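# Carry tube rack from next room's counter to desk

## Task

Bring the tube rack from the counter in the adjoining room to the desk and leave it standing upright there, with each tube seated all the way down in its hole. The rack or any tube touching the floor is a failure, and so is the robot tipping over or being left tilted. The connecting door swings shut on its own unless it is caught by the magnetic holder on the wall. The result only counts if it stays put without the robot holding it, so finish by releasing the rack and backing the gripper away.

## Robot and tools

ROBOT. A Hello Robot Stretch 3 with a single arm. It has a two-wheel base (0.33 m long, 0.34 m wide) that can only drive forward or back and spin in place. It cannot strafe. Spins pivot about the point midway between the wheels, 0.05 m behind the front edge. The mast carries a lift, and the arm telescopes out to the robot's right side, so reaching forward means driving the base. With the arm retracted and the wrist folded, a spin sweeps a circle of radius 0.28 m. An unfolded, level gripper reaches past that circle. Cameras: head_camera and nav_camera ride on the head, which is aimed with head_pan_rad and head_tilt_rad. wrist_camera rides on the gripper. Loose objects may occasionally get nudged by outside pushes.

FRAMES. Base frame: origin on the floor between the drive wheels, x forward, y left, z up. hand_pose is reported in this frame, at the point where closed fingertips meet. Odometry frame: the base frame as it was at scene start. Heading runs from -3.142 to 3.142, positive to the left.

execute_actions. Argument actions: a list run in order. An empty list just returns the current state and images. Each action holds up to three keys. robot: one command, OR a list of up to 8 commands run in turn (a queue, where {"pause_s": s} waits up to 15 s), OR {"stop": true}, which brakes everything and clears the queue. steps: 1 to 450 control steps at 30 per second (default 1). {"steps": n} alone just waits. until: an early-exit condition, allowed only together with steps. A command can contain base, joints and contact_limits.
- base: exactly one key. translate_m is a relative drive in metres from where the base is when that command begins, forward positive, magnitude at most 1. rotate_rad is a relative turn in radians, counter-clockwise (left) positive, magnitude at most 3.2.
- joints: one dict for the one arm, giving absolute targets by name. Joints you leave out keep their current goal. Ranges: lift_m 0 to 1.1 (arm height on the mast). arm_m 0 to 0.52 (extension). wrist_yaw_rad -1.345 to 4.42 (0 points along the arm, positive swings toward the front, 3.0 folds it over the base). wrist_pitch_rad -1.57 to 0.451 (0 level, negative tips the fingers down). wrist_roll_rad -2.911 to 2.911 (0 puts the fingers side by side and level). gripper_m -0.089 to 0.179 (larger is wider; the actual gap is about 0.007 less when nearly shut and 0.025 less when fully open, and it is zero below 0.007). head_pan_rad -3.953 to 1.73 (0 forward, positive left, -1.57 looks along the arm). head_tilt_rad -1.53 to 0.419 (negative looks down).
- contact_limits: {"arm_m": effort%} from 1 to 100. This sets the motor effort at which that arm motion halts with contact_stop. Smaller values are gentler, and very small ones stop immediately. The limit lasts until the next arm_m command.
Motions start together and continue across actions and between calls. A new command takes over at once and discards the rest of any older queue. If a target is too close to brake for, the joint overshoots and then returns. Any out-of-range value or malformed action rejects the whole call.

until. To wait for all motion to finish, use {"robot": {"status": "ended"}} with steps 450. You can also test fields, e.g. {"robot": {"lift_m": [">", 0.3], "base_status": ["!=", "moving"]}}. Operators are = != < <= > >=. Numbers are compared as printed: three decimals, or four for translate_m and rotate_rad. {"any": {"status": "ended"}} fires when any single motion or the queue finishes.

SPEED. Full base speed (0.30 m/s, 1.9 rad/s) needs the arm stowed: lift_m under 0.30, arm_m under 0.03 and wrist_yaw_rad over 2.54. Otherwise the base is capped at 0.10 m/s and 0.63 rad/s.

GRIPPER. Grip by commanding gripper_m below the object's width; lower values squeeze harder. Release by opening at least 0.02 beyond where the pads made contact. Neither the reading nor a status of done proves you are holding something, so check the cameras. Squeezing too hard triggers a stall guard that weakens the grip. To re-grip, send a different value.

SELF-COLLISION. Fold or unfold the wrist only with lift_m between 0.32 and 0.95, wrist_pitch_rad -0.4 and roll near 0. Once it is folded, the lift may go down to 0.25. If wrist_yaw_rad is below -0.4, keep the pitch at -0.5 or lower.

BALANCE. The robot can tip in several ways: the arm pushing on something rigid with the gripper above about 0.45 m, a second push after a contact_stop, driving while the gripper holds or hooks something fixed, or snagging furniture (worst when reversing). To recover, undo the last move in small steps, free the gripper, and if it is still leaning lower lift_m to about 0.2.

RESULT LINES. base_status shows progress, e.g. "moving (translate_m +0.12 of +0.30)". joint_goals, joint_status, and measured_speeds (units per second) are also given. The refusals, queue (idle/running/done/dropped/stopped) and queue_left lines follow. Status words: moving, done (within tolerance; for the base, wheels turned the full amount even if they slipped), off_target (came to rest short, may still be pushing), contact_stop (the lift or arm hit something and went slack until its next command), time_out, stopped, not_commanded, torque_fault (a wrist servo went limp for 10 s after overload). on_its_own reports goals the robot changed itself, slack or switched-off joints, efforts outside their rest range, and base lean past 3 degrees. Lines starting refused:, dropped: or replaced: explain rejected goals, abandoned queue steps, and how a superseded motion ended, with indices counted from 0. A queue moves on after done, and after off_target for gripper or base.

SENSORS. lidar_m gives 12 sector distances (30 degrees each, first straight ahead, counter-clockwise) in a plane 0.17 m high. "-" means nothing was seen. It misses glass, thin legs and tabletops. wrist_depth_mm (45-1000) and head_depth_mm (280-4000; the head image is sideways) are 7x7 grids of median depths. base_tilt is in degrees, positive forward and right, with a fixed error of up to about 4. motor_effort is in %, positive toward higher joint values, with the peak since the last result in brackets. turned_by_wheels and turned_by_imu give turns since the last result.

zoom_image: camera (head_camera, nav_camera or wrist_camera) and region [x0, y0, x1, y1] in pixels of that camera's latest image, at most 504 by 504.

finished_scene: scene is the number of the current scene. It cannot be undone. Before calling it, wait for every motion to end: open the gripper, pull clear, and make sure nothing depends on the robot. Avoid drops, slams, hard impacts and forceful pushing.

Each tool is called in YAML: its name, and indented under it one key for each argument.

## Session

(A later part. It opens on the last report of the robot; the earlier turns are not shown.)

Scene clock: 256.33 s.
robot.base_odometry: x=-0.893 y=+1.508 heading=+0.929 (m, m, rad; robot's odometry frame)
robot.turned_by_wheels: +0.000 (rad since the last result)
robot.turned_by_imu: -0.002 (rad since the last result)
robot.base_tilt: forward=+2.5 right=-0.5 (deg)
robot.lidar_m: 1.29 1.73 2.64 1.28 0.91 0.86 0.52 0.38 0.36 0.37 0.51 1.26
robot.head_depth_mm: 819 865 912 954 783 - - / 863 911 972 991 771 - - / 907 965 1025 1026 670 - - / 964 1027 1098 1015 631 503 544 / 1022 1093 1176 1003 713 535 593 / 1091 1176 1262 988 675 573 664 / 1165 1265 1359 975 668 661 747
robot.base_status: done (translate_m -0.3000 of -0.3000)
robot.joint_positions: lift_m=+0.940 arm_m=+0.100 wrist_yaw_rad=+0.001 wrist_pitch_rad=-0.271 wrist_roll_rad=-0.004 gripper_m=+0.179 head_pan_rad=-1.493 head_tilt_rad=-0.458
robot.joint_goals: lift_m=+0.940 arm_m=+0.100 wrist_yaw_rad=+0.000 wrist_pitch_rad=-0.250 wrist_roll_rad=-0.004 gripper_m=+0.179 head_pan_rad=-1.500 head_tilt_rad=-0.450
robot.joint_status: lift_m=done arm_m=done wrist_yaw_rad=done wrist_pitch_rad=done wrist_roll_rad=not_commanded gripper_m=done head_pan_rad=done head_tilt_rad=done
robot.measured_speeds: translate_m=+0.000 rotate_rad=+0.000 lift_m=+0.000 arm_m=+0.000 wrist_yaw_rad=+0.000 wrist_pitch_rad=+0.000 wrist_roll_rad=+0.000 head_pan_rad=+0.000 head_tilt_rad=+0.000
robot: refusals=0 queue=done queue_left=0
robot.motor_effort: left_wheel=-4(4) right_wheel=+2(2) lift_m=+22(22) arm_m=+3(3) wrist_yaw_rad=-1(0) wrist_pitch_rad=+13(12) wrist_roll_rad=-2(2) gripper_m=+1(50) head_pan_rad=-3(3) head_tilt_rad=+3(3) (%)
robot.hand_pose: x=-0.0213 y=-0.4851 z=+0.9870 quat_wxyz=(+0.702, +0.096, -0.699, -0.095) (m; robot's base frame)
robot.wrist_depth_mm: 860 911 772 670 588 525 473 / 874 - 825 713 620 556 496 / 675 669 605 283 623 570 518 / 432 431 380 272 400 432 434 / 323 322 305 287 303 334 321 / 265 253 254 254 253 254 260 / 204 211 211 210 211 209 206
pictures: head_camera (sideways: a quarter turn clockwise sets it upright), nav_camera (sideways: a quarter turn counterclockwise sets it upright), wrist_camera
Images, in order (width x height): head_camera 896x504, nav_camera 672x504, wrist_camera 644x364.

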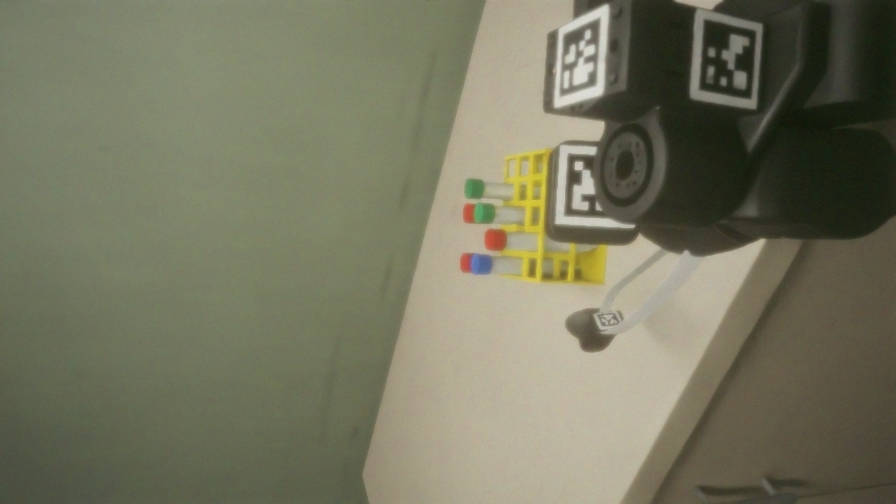

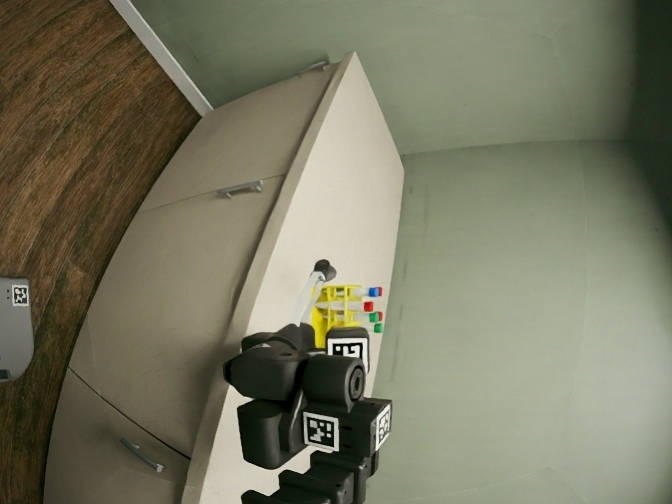

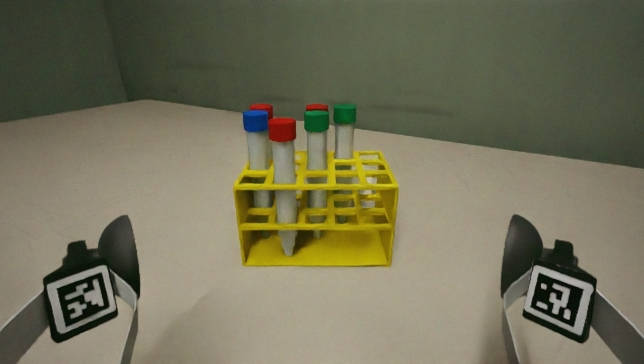

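execute_actions:
  actions:
    - {"robot":[{"joints":{"lift_m":0.915}},{"joints":{"arm_m":0.2}}],"steps":400,"until":{"robot":{"status":"ended"}}}

Scene clock: 264.23 s.
robot.base_odometry: x=-0.893 y=+1.508 heading=+0.929 (m, m, rad; robot's odometry frame)
robot.turned_by_wheels: +0.000 (rad since the last result)
robot.turned_by_imu: -0.002 (rad since the last result)
robot.base_tilt: forward=+2.5 right=-0.4 (deg)
robot.lidar_m: 1.29 1.73 2.64 1.27 0.91 0.86 0.52 0.38 0.36 0.37 0.51 1.26
robot.head_depth_mm: 818 863 913 958 - 496 425 / 859 912 969 1001 - - 436 / 913 965 1028 1032 - - 461 / 962 1026 1094 1016 627 519 534 / 1018 1095 1176 998 679 537 592 / 1089 1170 1270 985 674 572 663 / 1167 1270 1356 975 669 660 750
robot.base_status: done (translate_m -0.3000 of -0.3000)
robot.joint_positions: lift_m=+0.915 arm_m=+0.200 wrist_yaw_rad=+0.001 wrist_pitch_rad=-0.271 wrist_roll_rad=-0.004 gripper_m=+0.179 head_pan_rad=-1.493 head_tilt_rad=-0.458
robot.joint_goals: lift_m=+0.915 arm_m=+0.200 wrist_yaw_rad=+0.000 wrist_pitch_rad=-0.250 wrist_roll_rad=-0.004 gripper_m=+0.179 head_pan_rad=-1.500 head_tilt_rad=-0.450
robot.joint_status: lift_m=done arm_m=done wrist_yaw_rad=done wrist_pitch_rad=done wrist_roll_rad=not_commanded gripper_m=done head_pan_rad=done head_tilt_rad=done
robot.measured_speeds: translate_m=+0.000 rotate_rad=+0.000 lift_m=+0.000 arm_m=+0.000 wrist_yaw_rad=+0.000 wrist_pitch_rad=+0.000 wrist_roll_rad=+0.000 head_pan_rad=+0.000 head_tilt_rad=+0.000
robot: refusals=0 queue=done queue_left=0
robot.motor_effort: left_wheel=-4(4) right_wheel=+2(2) lift_m=+21(22) arm_m=+3(2) wrist_yaw_rad=-1(1) wrist_pitch_rad=+13(13) wrist_roll_rad=-2(2) gripper_m=+1(1) head_pan_rad=-3(3) head_tilt_rad=+3(3) (%)
robot.hand_pose: x=-0.0213 y=-0.5851 z=+0.9621 quat_wxyz=(+0.702, +0.096, -0.699, -0.095) (m; robot's base frame)
robot.wrist_depth_mm: 843 807 663 582 513 456 408 / 838 861 706 613 530 476 430 / 578 582 154 182 544 490 447 / 374 371 166 190 349 374 372 / 283 275 156 185 185 290 277 / - 209 163 181 177 219 224 / 176 182 178 177 178 181 177
pictures: head_camera (sideways: a quarter turn clockwise sets it upright), nav_camera (sideways: a quarter turn counterclockwise sets it upright), wrist_camera
Images, in order (width x height): head_camera 896x504, nav_camera 672x504, wrist_camera 644x364.

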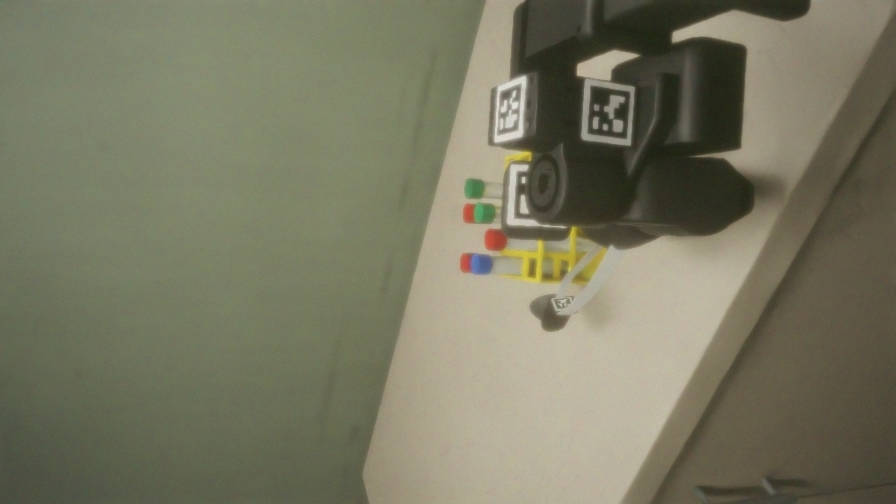

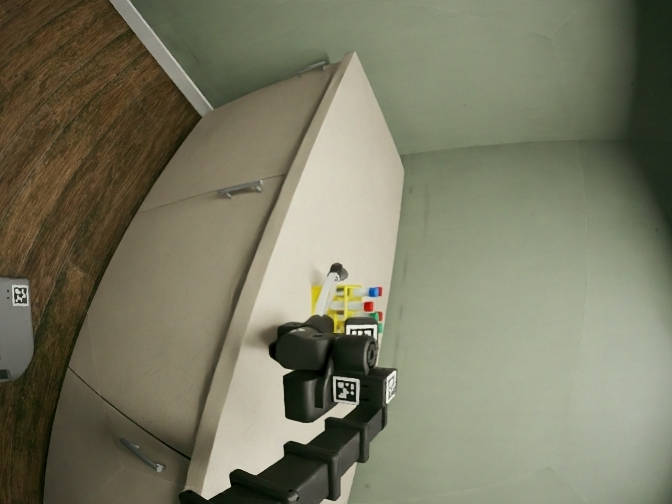

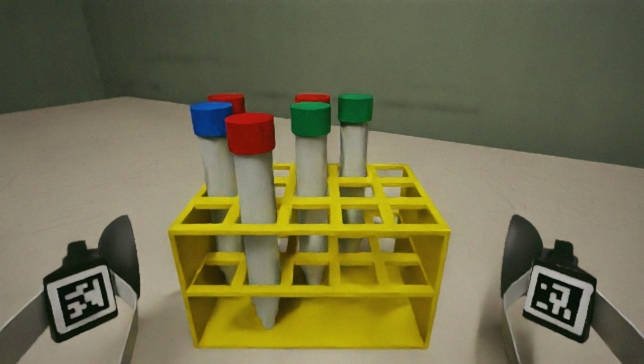

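execute_actions:
  actions:
    - {"robot":[{"joints":{"arm_m":0.265}},{"joints":{"gripper_m":0.13}}],"steps":400,"until":{"robot":{"status":"ended"}}}

Scene clock: 269.27 s.
robot.base_odometry: x=-0.893 y=+1.508 heading=+0.929 (m, m, rad; robot's odometry frame)
robot.turned_by_wheels: +0.000 (rad since the last result)
robot.turned_by_imu: -0.001 (rad since the last result)
robot.base_tilt: forward=+2.5 right=-0.4 (deg)
robot.lidar_m: 1.29 1.73 2.63 1.27 0.91 0.86 0.52 0.38 0.36 0.37 0.51 1.26
robot.head_depth_mm: 821 862 916 962 - 531 427 / 859 910 971 1016 - 519 435 / 907 965 1026 1069 - 508 461 / 958 1025 1100 1018 655 521 535 / 1020 1096 1178 1003 682 535 593 / 1087 1169 1270 988 674 572 666 / 1166 1258 1361 975 669 662 749
robot.base_status: done (translate_m -0.3000 of -0.3000)
robot.joint_positions: lift_m=+0.915 arm_m=+0.265 wrist_yaw_rad=+0.001 wrist_pitch_rad=-0.270 wrist_roll_rad=-0.004 gripper_m=+0.130 head_pan_rad=-1.493 head_tilt_rad=-0.458
robot.joint_goals: lift_m=+0.915 arm_m=+0.265 wrist_yaw_rad=+0.000 wrist_pitch_rad=-0.250 wrist_roll_rad=-0.004 gripper_m=+0.130 head_pan_rad=-1.500 head_tilt_rad=-0.450
robot.joint_status: lift_m=done arm_m=done wrist_yaw_rad=done wrist_pitch_rad=done wrist_roll_rad=not_commanded gripper_m=done head_pan_rad=done head_tilt_rad=done
robot.measured_speeds: translate_m=+0.000 rotate_rad=+0.000 lift_m=+0.000 arm_m=+0.000 wrist_yaw_rad=+0.000 wrist_pitch_rad=+0.000 wrist_roll_rad=+0.000 head_pan_rad=+0.000 head_tilt_rad=+0.000
robot: refusals=0 queue=done queue_left=0
robot.motor_effort: left_wheel=-3(4) right_wheel=+2(2) lift_m=+22(22) arm_m=+3(4) wrist_yaw_rad=-1(1) wrist_pitch_rad=+12(13) wrist_roll_rad=-2(2) gripper_m=-11(88) head_pan_rad=-2(3) head_tilt_rad=+2(3) (%)
robot.hand_pose: x=-0.0213 y=-0.6502 z=+0.9623 quat_wxyz=(+0.702, +0.096, -0.699, -0.095) (m; robot's base frame)
robot.wrist_depth_mm: 795 722 607 529 455 411 367 / 825 789 652 560 491 432 389 / 574 576 155 152 481 450 404 / 375 371 114 167 347 374 372 / 277 276 126 141 150 293 276 / 228 142 129 150 126 116 219 / 176 170 139 162 139 175 182
pictures: head_camera (sideways: a quarter turn clockwise sets it upright), nav_camera (sideways: a quarter turn counterclockwise sets it upright), wrist_camera
Images, in order (width x height): head_camera 896x504, nav_camera 672x504, wrist_camera 644x364.

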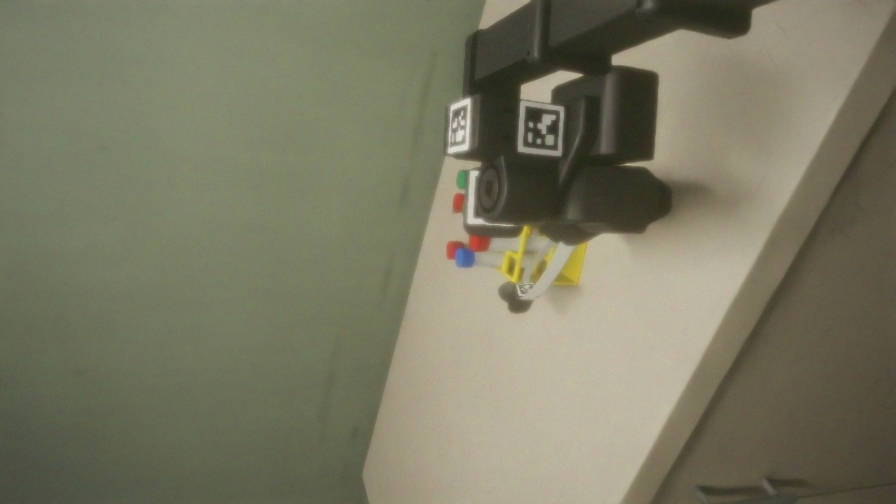

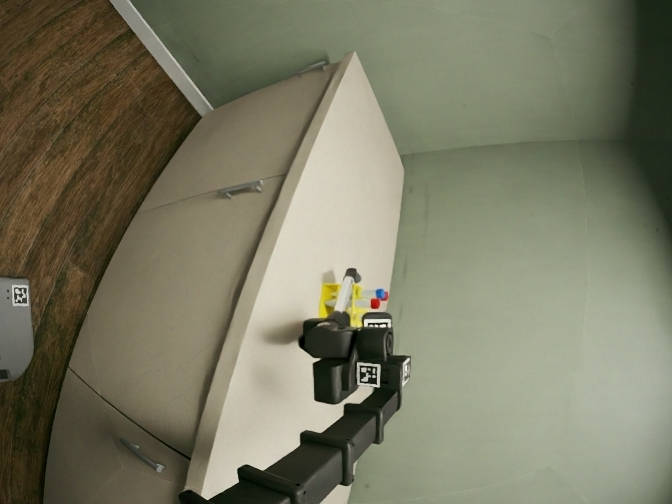

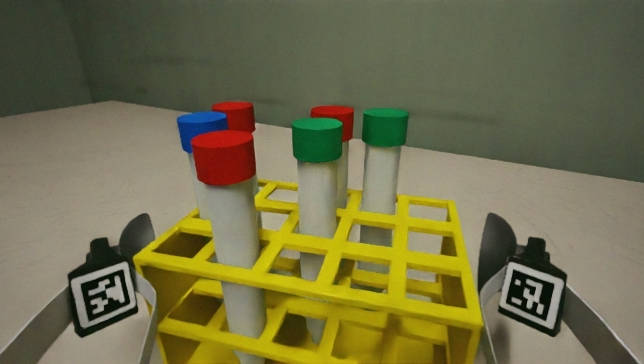

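execute_actions:
  actions:
    - {"robot":[{"joints":{"gripper_m":0.179}},{"joints":{"arm_m":0.235}},{"joints":{"lift_m":0.895}}],"steps":400,"until":{"robot":{"status":"ended"}}}

Scene clock: 275.07 s.
robot.base_odometry: x=-0.893 y=+1.508 heading=+0.929 (m, m, rad; robot's odometry frame)
robot.turned_by_wheels: +0.000 (rad since the last result)
robot.turned_by_imu: -0.002 (rad since the last result)
robot.base_tilt: forward=+2.5 right=-0.4 (deg)
robot.lidar_m: 1.30 1.73 2.63 1.27 0.91 0.86 0.52 0.38 0.36 0.38 0.51 1.26
robot.head_depth_mm: 817 867 917 951 - 497 415 / 860 912 973 1000 - 493 436 / 908 968 1029 1026 - 490 461 / 961 1029 1098 1012 662 518 535 / 1022 1092 1181 1003 655 536 592 / 1090 1174 1265 985 676 573 663 / 1171 1265 1361 976 670 662 751
robot.base_status: done (translate_m -0.3000 of -0.3000)
robot.joint_positions: lift_m=+0.895 arm_m=+0.235 wrist_yaw_rad=+0.001 wrist_pitch_rad=-0.270 wrist_roll_rad=-0.004 gripper_m=+0.179 head_pan_rad=-1.493 head_tilt_rad=-0.458
robot.joint_goals: lift_m=+0.895 arm_m=+0.235 wrist_yaw_rad=+0.000 wrist_pitch_rad=-0.250 wrist_roll_rad=-0.004 gripper_m=+0.179 head_pan_rad=-1.500 head_tilt_rad=-0.450
robot.joint_status: lift_m=done arm_m=done wrist_yaw_rad=done wrist_pitch_rad=done wrist_roll_rad=not_commanded gripper_m=done head_pan_rad=done head_tilt_rad=done
robot.measured_speeds: translate_m=+0.000 rotate_rad=+0.000 lift_m=+0.000 arm_m=+0.000 wrist_yaw_rad=+0.000 wrist_pitch_rad=+0.000 wrist_roll_rad=+0.000 head_pan_rad=+0.000 head_tilt_rad=+0.000
robot: refusals=0 queue=done queue_left=0
robot.motor_effort: left_wheel=-4(4) right_wheel=+2(2) lift_m=+22(22) arm_m=-1(2) wrist_yaw_rad=+0(0) wrist_pitch_rad=+13(13) wrist_roll_rad=-2(2) gripper_m=+0(84) head_pan_rad=-3(3) head_tilt_rad=+3(3) (%)
robot.hand_pose: x=-0.0213 y=-0.6208 z=+0.9423 quat_wxyz=(+0.702, +0.096, -0.699, -0.095) (m; robot's base frame)
robot.wrist_depth_mm: 788 756 638 551 487 430 391 / 803 798 152 172 500 453 405 / 510 508 163 176 452 461 420 / 327 324 144 153 166 324 326 / 248 241 157 179 161 254 239 / - 191 173 179 173 191 195 / 153 158 158 158 154 158 153
pictures: head_camera (sideways: a quarter turn clockwise sets it upright), nav_camera (sideways: a quarter turn counterclockwise sets it upright), wrist_camera
Images, in order (width x height): head_camera 896x504, nav_camera 672x504, wrist_camera 644x364.

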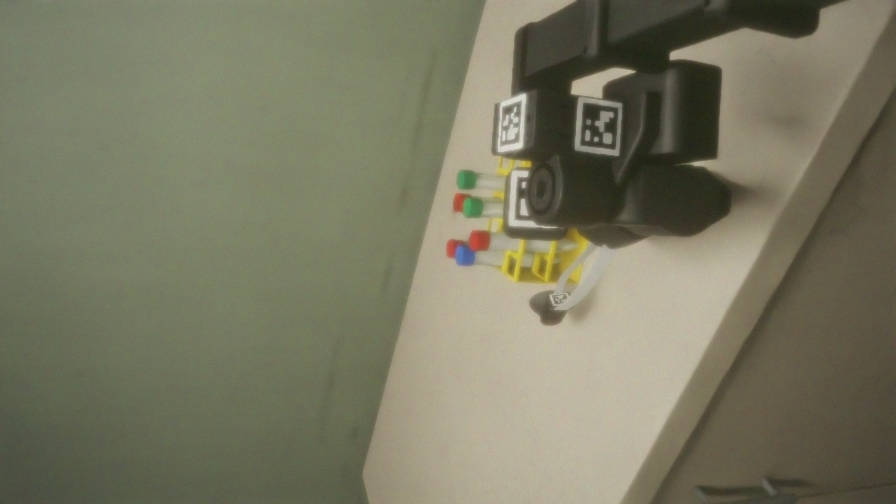

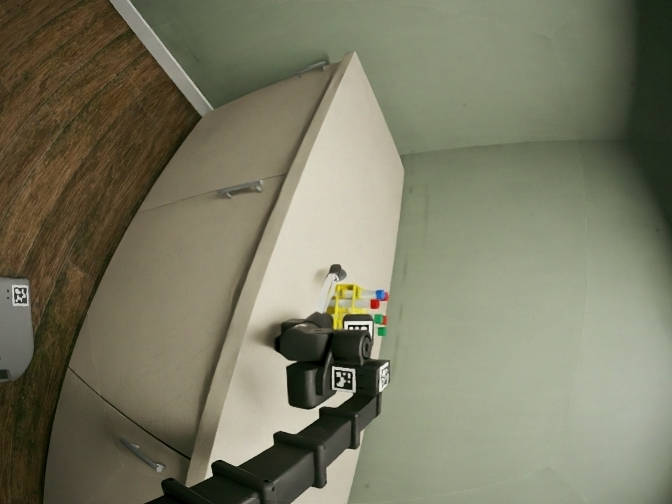

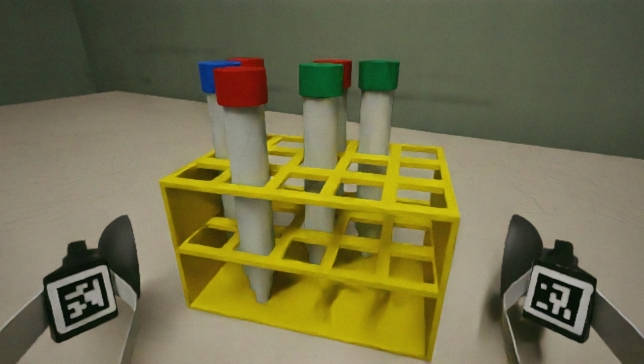

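execute_actions:
  actions:
    - {"robot":[{"joints":{"arm_m":0.17}},{"joints":{"wrist_yaw_rad":-0.22},"base":{"translate_m":0.05}}],"steps":400,"until":{"robot":{"status":"ended"}}}

Scene clock: 283.33 s.
robot.base_odometry: x=-0.863 y=+1.548 heading=+0.929 (m, m, rad; robot's odometry frame)
robot.turned_by_wheels: +0.000 (rad since the last result)
robot.turned_by_imu: -0.002 (rad since the last result)
robot.base_tilt: forward=+2.5 right=-0.5 (deg)
robot.lidar_m: 1.25 1.67 2.62 1.34 0.96 0.91 0.56 0.40 0.39 0.40 0.54 1.21
robot.head_depth_mm: 838 885 936 977 781 - 431 / 885 933 994 1017 775 - 494 / 932 994 1060 1026 653 - 533 / 985 1051 1127 1011 688 537 581 / 1047 1118 1201 999 681 557 638 / 1115 1204 1298 991 677 633 713 / 1190 1297 1400 976 669 703 813
robot.base_status: done (translate_m +0.0500 of +0.0500)
robot.joint_positions: lift_m=+0.895 arm_m=+0.170 wrist_yaw_rad=-0.218 wrist_pitch_rad=-0.270 wrist_roll_rad=-0.004 gripper_m=+0.179 head_pan_rad=-1.493 head_tilt_rad=-0.458
robot.joint_goals: lift_m=+0.895 arm_m=+0.170 wrist_yaw_rad=-0.220 wrist_pitch_rad=-0.250 wrist_roll_rad=-0.004 gripper_m=+0.179 head_pan_rad=-1.500 head_tilt_rad=-0.450
robot.joint_status: lift_m=done arm_m=done wrist_yaw_rad=done wrist_pitch_rad=done wrist_roll_rad=not_commanded gripper_m=done head_pan_rad=done head_tilt_rad=done
robot.measured_speeds: translate_m=+0.000 rotate_rad=+0.000 lift_m=+0.000 arm_m=+0.000 wrist_yaw_rad=+0.000 wrist_pitch_rad=+0.000 wrist_roll_rad=+0.000 head_pan_rad=+0.000 head_tilt_rad=+0.000
robot: refusals=0 queue=done queue_left=0
robot.motor_effort: left_wheel=-4(7) right_wheel=+3(6) lift_m=+22(22) arm_m=-2(3) wrist_yaw_rad=-2(4) wrist_pitch_rad=+12(12) wrist_roll_rad=-2(2) gripper_m=+0(0) head_pan_rad=-3(3) head_tilt_rad=+2(3) (%)
robot.hand_pose: x=-0.0736 y=-0.5500 z=+0.9423 quat_wxyz=(+0.688, +0.019, -0.705, -0.171) (m; robot's base frame)
robot.wrist_depth_mm: 721 670 609 563 526 495 462 / 775 713 213 235 562 522 493 / 508 503 218 222 508 509 501 / 326 326 211 231 305 328 326 / 247 242 224 237 242 254 241 / - 191 191 190 190 190 195 / 154 158 159 158 158 158 154
pictures: head_camera (sideways: a quarter turn clockwise sets it upright), nav_camera (sideways: a quarter turn counterclockwise sets it upright), wrist_camera
Images, in order (width x height): head_camera 896x504, nav_camera 672x504, wrist_camera 644x364.

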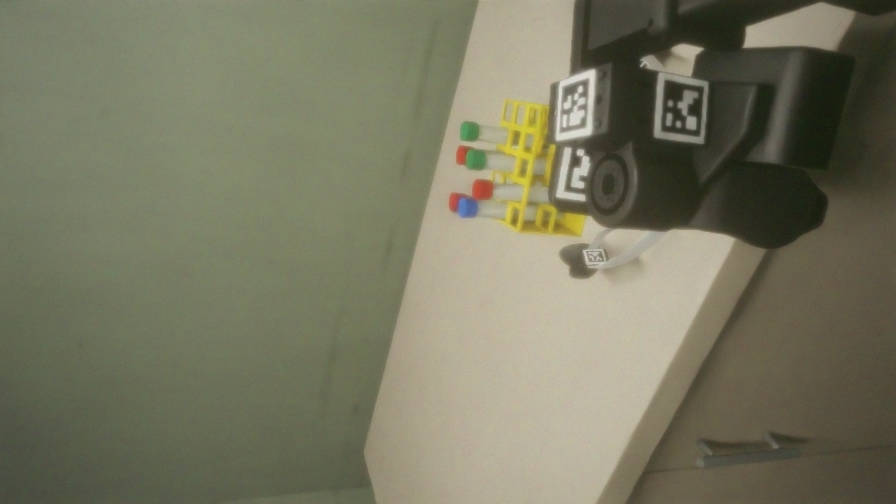

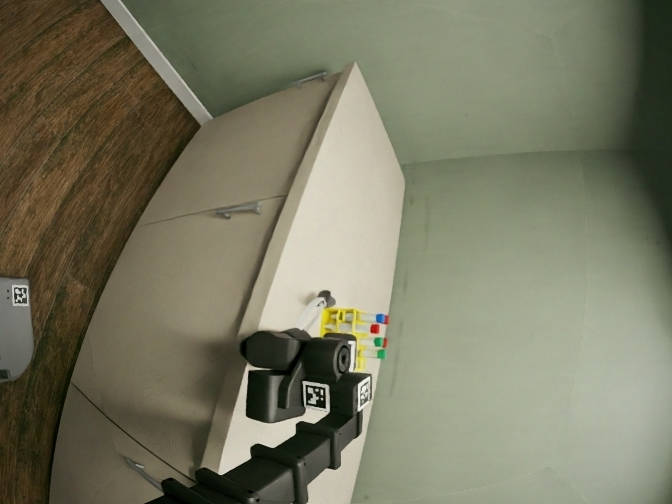

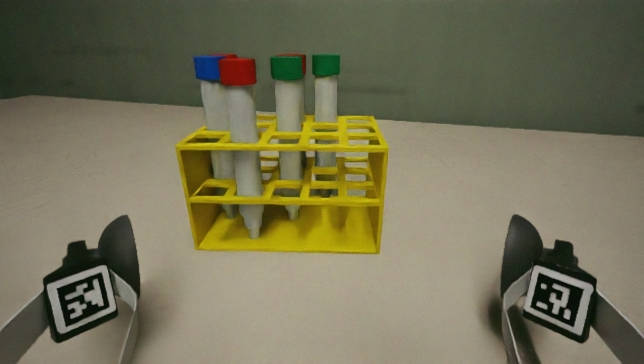

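execute_actions:
  actions:
    - {"robot":[{"joints":{"arm_m":0.265}}],"steps":400,"until":{"robot":{"status":"ended"}}}

Scene clock: 288.17 s.
robot.base_odometry: x=-0.863 y=+1.548 heading=+0.929 (m, m, rad; robot's odometry frame)
robot.turned_by_wheels: +0.000 (rad since the last result)
robot.turned_by_imu: -0.001 (rad since the last result)
robot.base_tilt: forward=+2.5 right=-0.3 (deg)
robot.lidar_m: 1.25 1.67 2.62 1.34 0.95 0.91 0.56 0.40 0.39 0.40 0.54 1.21
robot.head_depth_mm: 840 886 940 980 - 512 431 / 881 935 994 1033 - 509 462 / 929 991 1057 1066 - 507 523 / 985 1050 1125 1008 661 520 575 / 1041 1124 1204 997 681 556 637 / 1117 1200 1302 987 675 632 714 / 1189 1297 1399 972 672 703 811
robot.base_status: done (translate_m +0.0500 of +0.0500)
robot.joint_positions: lift_m=+0.895 arm_m=+0.265 wrist_yaw_rad=-0.219 wrist_pitch_rad=-0.270 wrist_roll_rad=-0.004 gripper_m=+0.179 head_pan_rad=-1.493 head_tilt_rad=-0.458
robot.joint_goals: lift_m=+0.895 arm_m=+0.265 wrist_yaw_rad=-0.220 wrist_pitch_rad=-0.250 wrist_roll_rad=-0.004 gripper_m=+0.179 head_pan_rad=-1.500 head_tilt_rad=-0.450
robot.joint_status: lift_m=done arm_m=done wrist_yaw_rad=done wrist_pitch_rad=done wrist_roll_rad=not_commanded gripper_m=done head_pan_rad=done head_tilt_rad=done
robot.measured_speeds: translate_m=+0.000 rotate_rad=+0.000 lift_m=+0.000 arm_m=+0.000 wrist_yaw_rad=+0.000 wrist_pitch_rad=+0.000 wrist_roll_rad=+0.000 head_pan_rad=+0.000 head_tilt_rad=+0.000
robot: refusals=0 queue=done queue_left=0
robot.motor_effort: left_wheel=-4(4) right_wheel=+2(2) lift_m=+22(22) arm_m=+3(2) wrist_yaw_rad=-1(1) wrist_pitch_rad=+13(13) wrist_roll_rad=-2(2) gripper_m=+0(0) head_pan_rad=-4(3) head_tilt_rad=+3(2) (%)
robot.hand_pose: x=-0.0737 y=-0.6444 z=+0.9423 quat_wxyz=(+0.688, +0.019, -0.705, -0.171) (m; robot's base frame)
robot.wrist_depth_mm: 627 580 532 499 462 426 401 / 675 621 121 144 481 454 423 / 500 505 102 153 491 469 445 / 327 324 111 133 153 327 326 / 248 119 116 150 157 126 242 / - 124 129 143 146 125 195 / 153 148 144 149 150 153 153
pictures: head_camera (sideways: a quarter turn clockwise sets it upright), nav_camera (sideways: a quarter turn counterclockwise sets it upright), wrist_camera
Images, in order (width x height): head_camera 896x504, nav_camera 672x504, wrist_camera 644x364.

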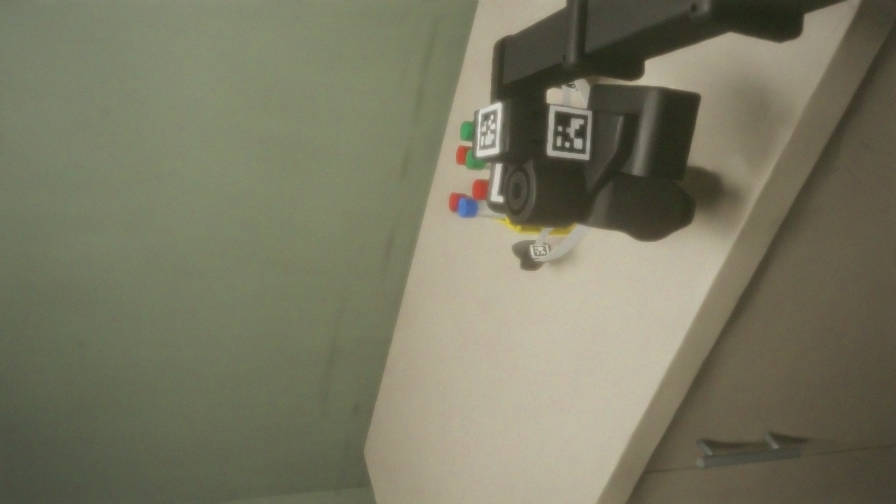

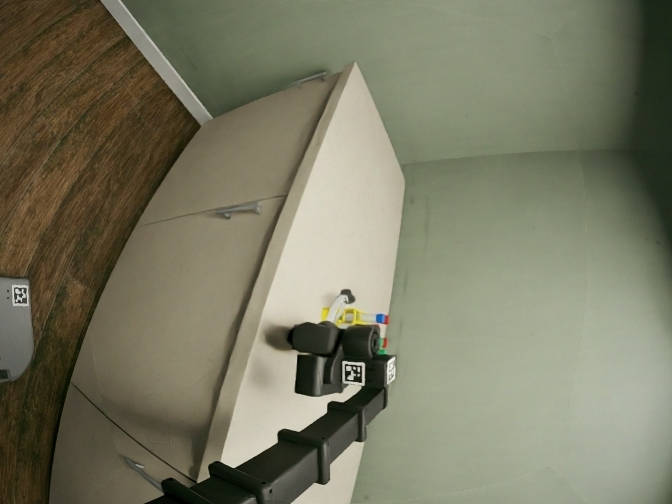

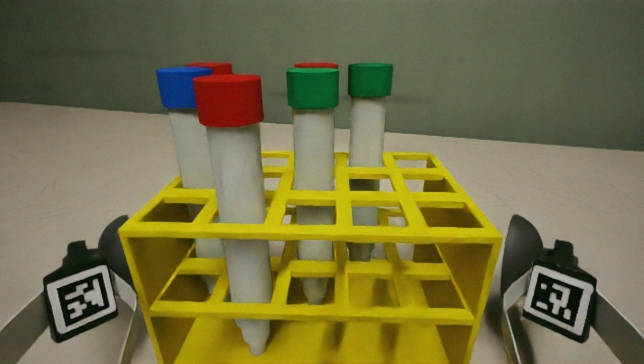

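execute_actions:
  actions:
    - {"robot":[{"base":{"translate_m":0.008}},{"joints":{"arm_m":0.288}},{"joints":{"gripper_m":0.11}}],"steps":400,"until":{"robot":{"status":"ended"}}}

Scene clock: 295.27 s.
robot.base_odometry: x=-0.858 y=+1.554 heading=+0.929 (m, m, rad; robot's odometry frame)
robot.turned_by_wheels: +0.000 (rad since the last result)
robot.turned_by_imu: -0.002 (rad since the last result)
robot.base_tilt: forward=+2.4 right=-0.4 (deg)
robot.lidar_m: 1.24 1.66 2.62 1.35 0.96 0.91 0.56 0.41 0.39 0.40 0.55 1.21
robot.head_depth_mm: 843 889 939 983 - 522 438 / 885 933 1000 1040 - 519 464 / 935 990 1064 1094 - 508 530 / 987 1054 1131 1014 685 525 582 / 1052 1126 1205 1003 685 574 644 / 1123 1208 1312 987 675 642 720 / 1205 1297 1398 976 670 712 821
robot.base_status: done (translate_m +0.0080 of +0.0080)
robot.joint_positions: lift_m=+0.895 arm_m=+0.288 wrist_yaw_rad=-0.220 wrist_pitch_rad=-0.270 wrist_roll_rad=-0.006 gripper_m=+0.111 head_pan_rad=-1.493 head_tilt_rad=-0.458
robot.joint_goals: lift_m=+0.895 arm_m=+0.288 wrist_yaw_rad=-0.220 wrist_pitch_rad=-0.250 wrist_roll_rad=-0.006 gripper_m=+0.110 head_pan_rad=-1.500 head_tilt_rad=-0.450
robot.joint_status: lift_m=done arm_m=done wrist_yaw_rad=done wrist_pitch_rad=done wrist_roll_rad=not_commanded gripper_m=done head_pan_rad=done head_tilt_rad=done
robot.measured_speeds: translate_m=+0.000 rotate_rad=+0.000 lift_m=+0.000 arm_m=+0.000 wrist_yaw_rad=+0.000 wrist_pitch_rad=+0.000 wrist_roll_rad=+0.000 head_pan_rad=+0.000 head_tilt_rad=+0.000
robot: refusals=0 queue=done queue_left=0
robot.motor_effort: left_wheel=-4(7) right_wheel=+2(6) lift_m=+22(22) arm_m=+3(4) wrist_yaw_rad=-1(1) wrist_pitch_rad=+12(13) wrist_roll_rad=-1(2) gripper_m=-29(94) head_pan_rad=-3(3) head_tilt_rad=+2(3) (%)
robot.hand_pose: x=-0.0739 y=-0.6674 z=+0.9424 quat_wxyz=(+0.688, +0.019, -0.704, -0.172) (m; robot's base frame)
robot.wrist_depth_mm: 614 556 515 478 442 417 392 / 669 595 117 124 465 440 413 / 496 502 118 130 478 460 435 / 327 323 126 134 158 328 328 / 241 181 113 118 157 137 242 / 200 116 140 135 150 137 192 / 153 153 144 149 155 153 159
pictures: head_camera (sideways: a quarter turn clockwise sets it upright), nav_camera (sideways: a quarter turn counterclockwise sets it upright), wrist_camera
Images, in order (width x height): head_camera 896x504, nav_camera 672x504, wrist_camera 644x364.

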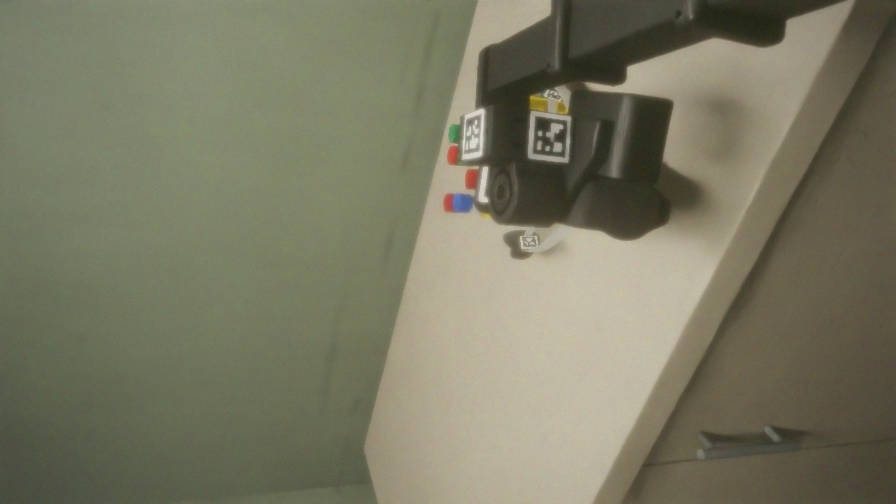

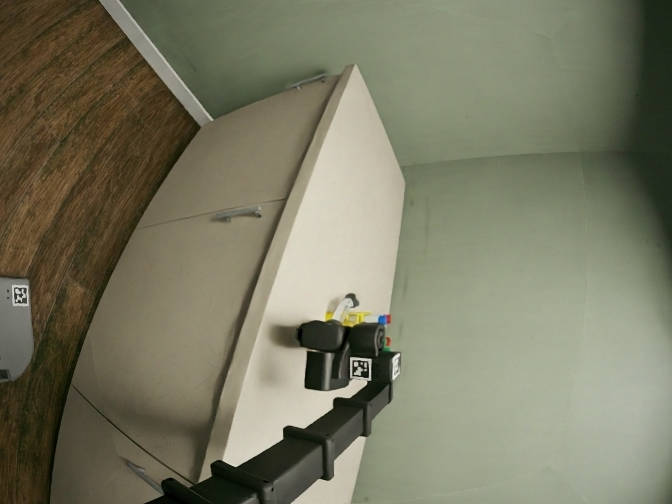

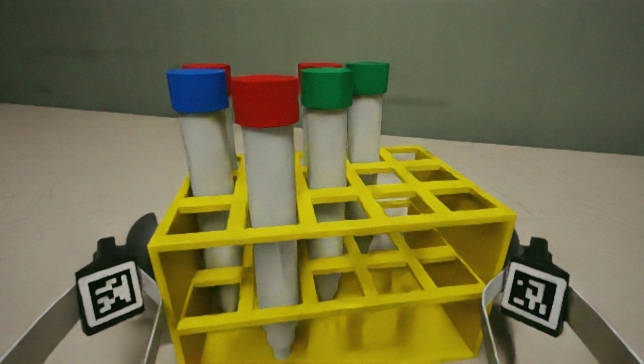

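execute_actions:
  actions: []

Scene clock: 307.13 s.
robot.base_odometry: x=-0.858 y=+1.554 heading=+0.929 (m, m, rad; robot's odometry frame)
robot.turned_by_wheels: +0.000 (rad since the last result)
robot.turned_by_imu: -0.003 (rad since the last result)
robot.base_tilt: forward=+2.5 right=-0.4 (deg)
robot.lidar_m: 1.24 1.66 2.62 1.35 0.96 0.91 0.57 0.41 0.39 0.40 0.55 1.21
robot.head_depth_mm: 843 891 944 986 - 521 438 / 883 939 1002 1031 - 520 465 / 932 987 1061 1089 - 508 530 / 986 1055 1136 1012 687 526 581 / 1047 1129 1213 997 680 575 644 / 1122 1212 1303 985 676 642 720 / 1208 1291 1400 976 671 712 823
robot.base_status: done (translate_m +0.0080 of +0.0080)
robot.joint_positions: lift_m=+0.895 arm_m=+0.288 wrist_yaw_rad=-0.220 wrist_pitch_rad=-0.270 wrist_roll_rad=-0.006 gripper_m=+0.111 head_pan_rad=-1.493 head_tilt_rad=-0.458
robot.joint_goals: lift_m=+0.895 arm_m=+0.288 wrist_yaw_rad=-0.220 wrist_pitch_rad=-0.250 wrist_roll_rad=-0.006 gripper_m=+0.110 head_pan_rad=-1.500 head_tilt_rad=-0.450
robot.joint_status: lift_m=done arm_m=done wrist_yaw_rad=done wrist_pitch_rad=done wrist_roll_rad=not_commanded gripper_m=done head_pan_rad=done head_tilt_rad=done
robot.measured_speeds: translate_m=+0.000 rotate_rad=+0.000 lift_m=+0.000 arm_m=+0.000 wrist_yaw_rad=+0.000 wrist_pitch_rad=+0.000 wrist_roll_rad=+0.000 head_pan_rad=+0.000 head_tilt_rad=+0.000
robot: refusals=0 queue=done queue_left=0
robot.motor_effort: left_wheel=-4(4) right_wheel=+2(2) lift_m=+22(22) arm_m=+3(3) wrist_yaw_rad=-1(1) wrist_pitch_rad=+12(12) wrist_roll_rad=-1(1) gripper_m=-18(21) head_pan_rad=-3(3) head_tilt_rad=+2(3) (%)
robot.hand_pose: x=-0.0739 y=-0.6674 z=+0.9424 quat_wxyz=(+0.688, +0.019, -0.704, -0.172) (m; robot's base frame)
robot.wrist_depth_mm: 605 556 518 475 442 417 395 / 661 592 117 125 466 437 416 / 494 497 118 131 480 457 434 / 325 325 126 135 158 326 329 / 238 181 111 118 156 136 242 / 199 116 140 135 150 138 191 / 153 152 145 149 155 153 159
pictures: head_camera (sideways: a quarter turn clockwise sets it upright), nav_camera (sideways: a quarter turn counterclockwise sets it upright), wrist_camera
Images, in order (width x height): head_camera 896x504, nav_camera 672x504, wrist_camera 644x364.

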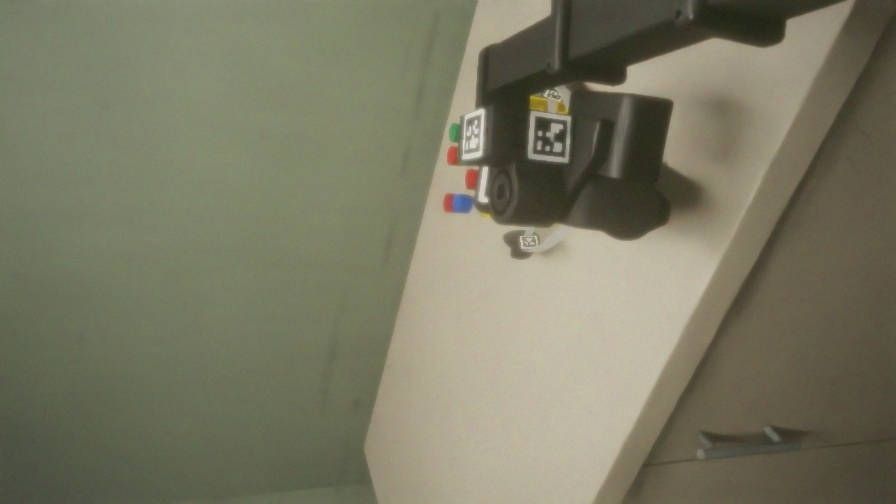

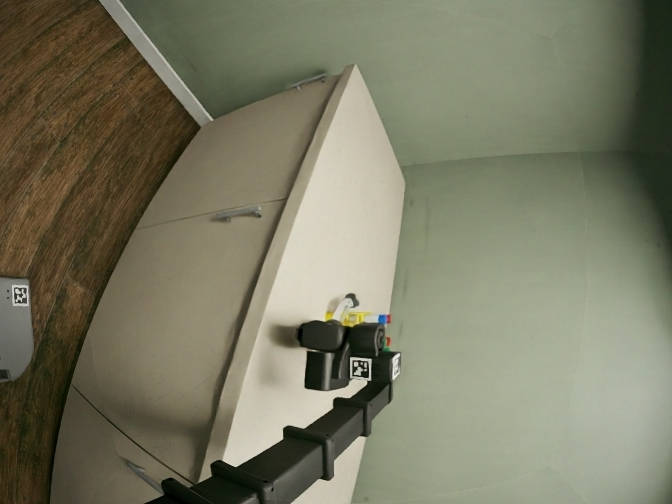

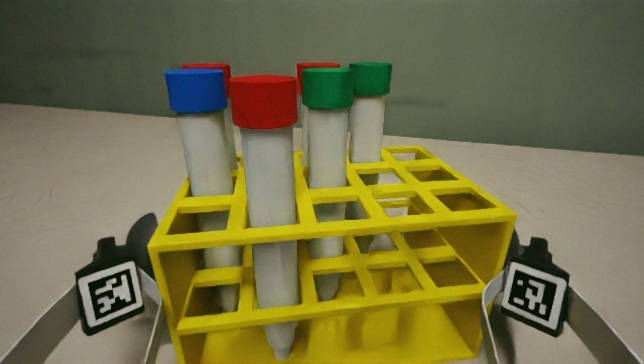

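execute_actions:
  actions:
    - {"robot":[{"joints":{"gripper_m":0.085}},{"pause_s":0.5},{"joints":{"lift_m":0.93}}],"steps":200,"until":{"robot":{"status":"ended"}}}

Scene clock: 311.17 s.
robot.base_odometry: x=-0.858 y=+1.554 heading=+0.929 (m, m, rad; robot's odometry frame)
robot.turned_by_wheels: +0.000 (rad since the last result)
robot.turned_by_imu: -0.001 (rad since the last result)
robot.base_tilt: forward=+2.3 right=-0.4 (deg)
robot.lidar_m: 1.24 1.66 2.61 1.35 0.96 0.91 0.56 0.41 0.39 0.40 0.54 1.21
robot.head_depth_mm: 840 887 942 985 - 514 439 / 882 939 994 1029 631 529 463 / 929 993 1057 1108 - 523 530 / 982 1056 1131 1079 689 527 581 / 1054 1125 1210 999 683 574 645 / 1116 1203 1309 992 675 642 722 / 1198 1294 1396 973 671 710 819
robot.base_status: done (translate_m +0.0080 of +0.0080)
robot.joint_positions: lift_m=+0.930 arm_m=+0.288 wrist_yaw_rad=-0.220 wrist_pitch_rad=-0.273 wrist_roll_rad=-0.008 gripper_m=+0.092 head_pan_rad=-1.493 head_tilt_rad=-0.458
robot.joint_goals: lift_m=+0.930 arm_m=+0.288 wrist_yaw_rad=-0.220 wrist_pitch_rad=-0.250 wrist_roll_rad=-0.008 gripper_m=+0.091 head_pan_rad=-1.500 head_tilt_rad=-0.450
robot.joint_status: lift_m=done arm_m=done wrist_yaw_rad=done wrist_pitch_rad=done wrist_roll_rad=not_commanded gripper_m=done head_pan_rad=done head_tilt_rad=done
robot.measured_speeds: translate_m=+0.000 rotate_rad=+0.000 lift_m=+0.000 arm_m=+0.000 wrist_yaw_rad=+0.000 wrist_pitch_rad=+0.000 wrist_roll_rad=+0.000 head_pan_rad=+0.000 head_tilt_rad=+0.000
robot: refusals=0 queue=done queue_left=0
robot.on_its_own: gripper_m is held at +0.091, not at your +0.085, by its stall guard, which is still easing
robot.motor_effort: left_wheel=-4(4) right_wheel=+2(2) lift_m=+31(32) arm_m=+2(3) wrist_yaw_rad=+0(1) wrist_pitch_rad=+14(14) wrist_roll_rad=+0(0) gripper_m=-24(98) head_pan_rad=-3(3) head_tilt_rad=+3(4) (%)
robot.hand_pose: x=-0.0739 y=-0.6673 z=+0.9763 quat_wxyz=(+0.689, +0.020, -0.704, -0.173) (m; robot's base frame)
robot.wrist_depth_mm: 609 556 509 477 446 418 390 / 657 612 548 503 469 442 410 / 621 619 146 186 493 465 435 / 404 402 147 186 405 409 405 / 300 316 137 156 180 225 302 / 242 - 141 152 162 140 240 / 195 190 133 158 171 187 200
pictures: head_camera (sideways: a quarter turn clockwise sets it upright), nav_camera (sideways: a quarter turn counterclockwise sets it upright), wrist_camera
Images, in order (width x height): head_camera 896x504, nav_camera 672x504, wrist_camera 644x364.

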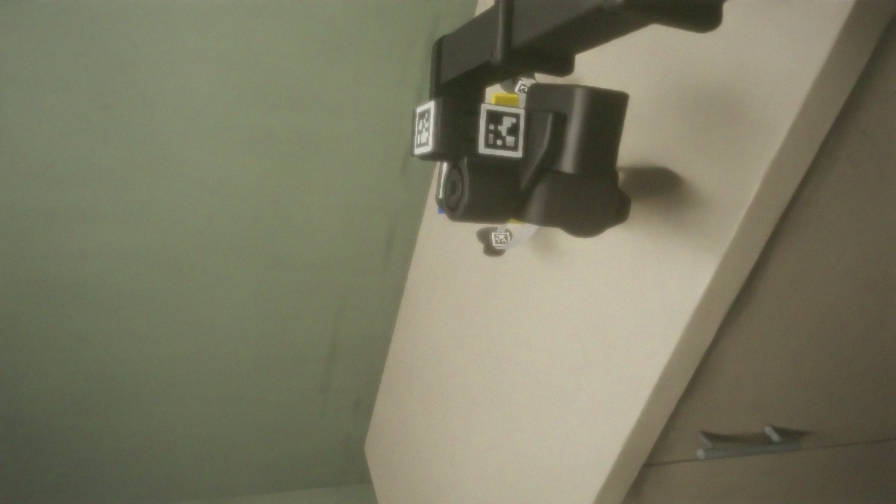

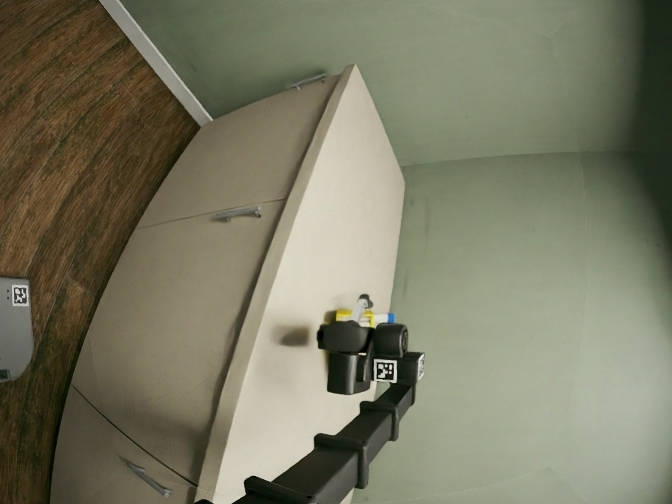

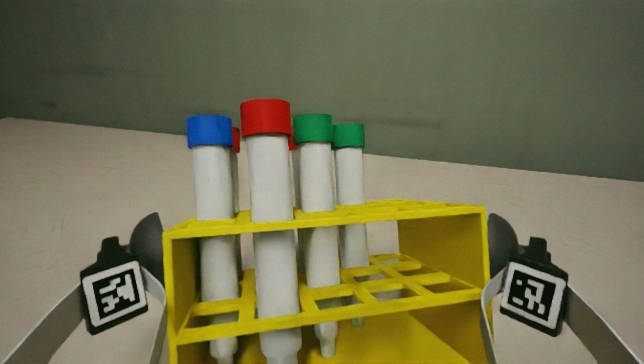

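execute_actions:
  actions:
    - {"robot":[{"joints":{"lift_m":0.895}},{"joints":{"gripper_m":0.179}}],"steps":200,"until":{"robot":{"status":"ended"}}}

Scene clock: 315.53 s.
robot.base_odometry: x=-0.858 y=+1.554 heading=+0.929 (m, m, rad; robot's odometry frame)
robot.turned_by_wheels: +0.000 (rad since the last result)
robot.turned_by_imu: -0.001 (rad since the last result)
robot.base_tilt: forward=+2.5 right=-0.6 (deg)
robot.lidar_m: 1.24 1.66 2.62 1.35 0.96 0.92 0.56 0.41 0.39 0.40 0.55 1.21
robot.head_depth_mm: 844 886 943 984 - 522 438 / 886 935 999 1034 - 512 465 / 935 994 1064 1091 - 508 530 / 997 1055 1132 1013 684 526 582 / 1050 1129 1208 1003 682 575 643 / 1118 1213 1308 989 676 643 724 / 1200 1294 1398 975 670 708 821
robot.base_status: done (translate_m +0.0080 of +0.0080)
robot.joint_positions: lift_m=+0.895 arm_m=+0.288 wrist_yaw_rad=-0.220 wrist_pitch_rad=-0.266 wrist_roll_rad=-0.011 gripper_m=+0.179 head_pan_rad=-1.493 head_tilt_rad=-0.457
robot.joint_goals: lift_m=+0.895 arm_m=+0.288 wrist_yaw_rad=-0.220 wrist_pitch_rad=-0.250 wrist_roll_rad=-0.011 gripper_m=+0.179 head_pan_rad=-1.500 head_tilt_rad=-0.450
robot.joint_status: lift_m=done arm_m=done wrist_yaw_rad=done wrist_pitch_rad=done wrist_roll_rad=not_commanded gripper_m=done head_pan_rad=done head_tilt_rad=done
robot.measured_speeds: translate_m=+0.000 rotate_rad=+0.000 lift_m=+0.000 arm_m=+0.000 wrist_yaw_rad=+0.000 wrist_pitch_rad=+0.000 wrist_roll_rad=+0.000 head_pan_rad=+0.000 head_tilt_rad=+0.000
robot: refusals=0 queue=done queue_left=0
robot.motor_effort: left_wheel=-4(4) right_wheel=+2(2) lift_m=+21(31) arm_m=+2(2) wrist_yaw_rad=+0(0) wrist_pitch_rad=+10(14) wrist_roll_rad=+2(3) gripper_m=+0(85) head_pan_rad=-3(3) head_tilt_rad=+2(3) (%)
robot.hand_pose: x=-0.0741 y=-0.6678 z=+0.9433 quat_wxyz=(+0.690, +0.017, -0.703, -0.171) (m; robot's base frame)
robot.wrist_depth_mm: 613 561 509 473 442 416 395 / 650 600 120 151 464 443 410 / 504 502 122 140 489 457 434 / 324 327 130 144 169 332 333 / 246 219 124 155 163 221 245 / - 125 141 141 166 178 199 / 154 153 150 156 155 155 155
pictures: head_camera (sideways: a quarter turn clockwise sets it upright), nav_camera (sideways: a quarter turn counterclockwise sets it upright), wrist_camera
Images, in order (width x height): head_camera 896x504, nav_camera 672x504, wrist_camera 644x364.

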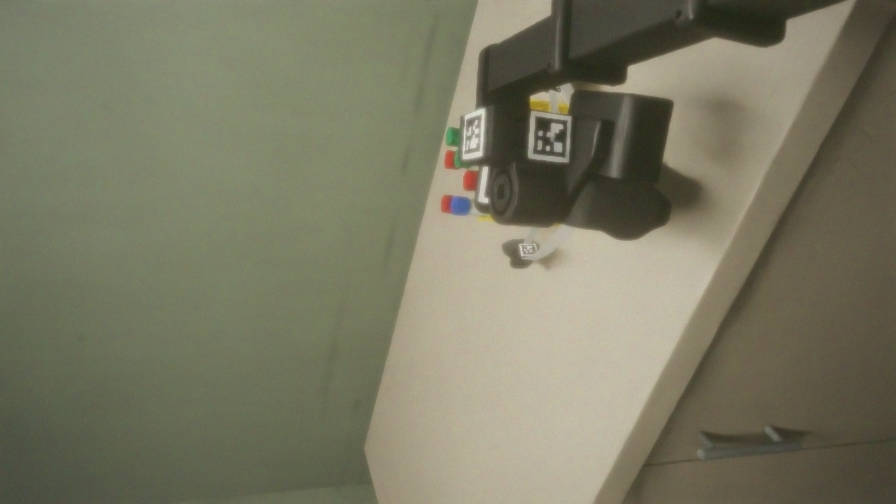

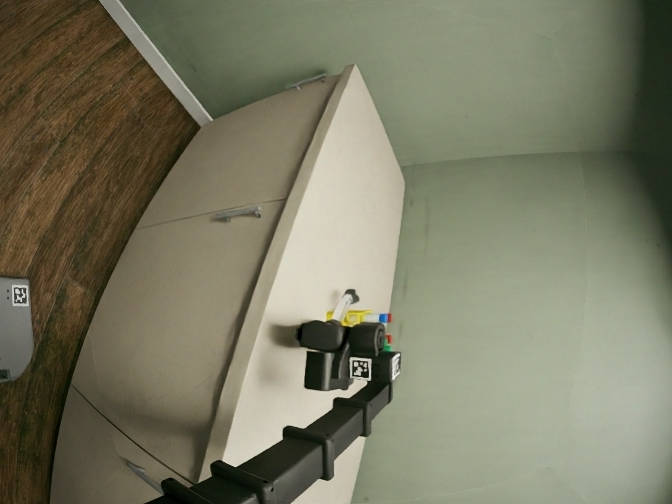

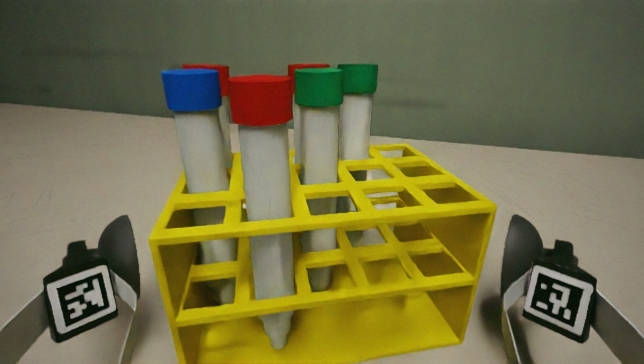

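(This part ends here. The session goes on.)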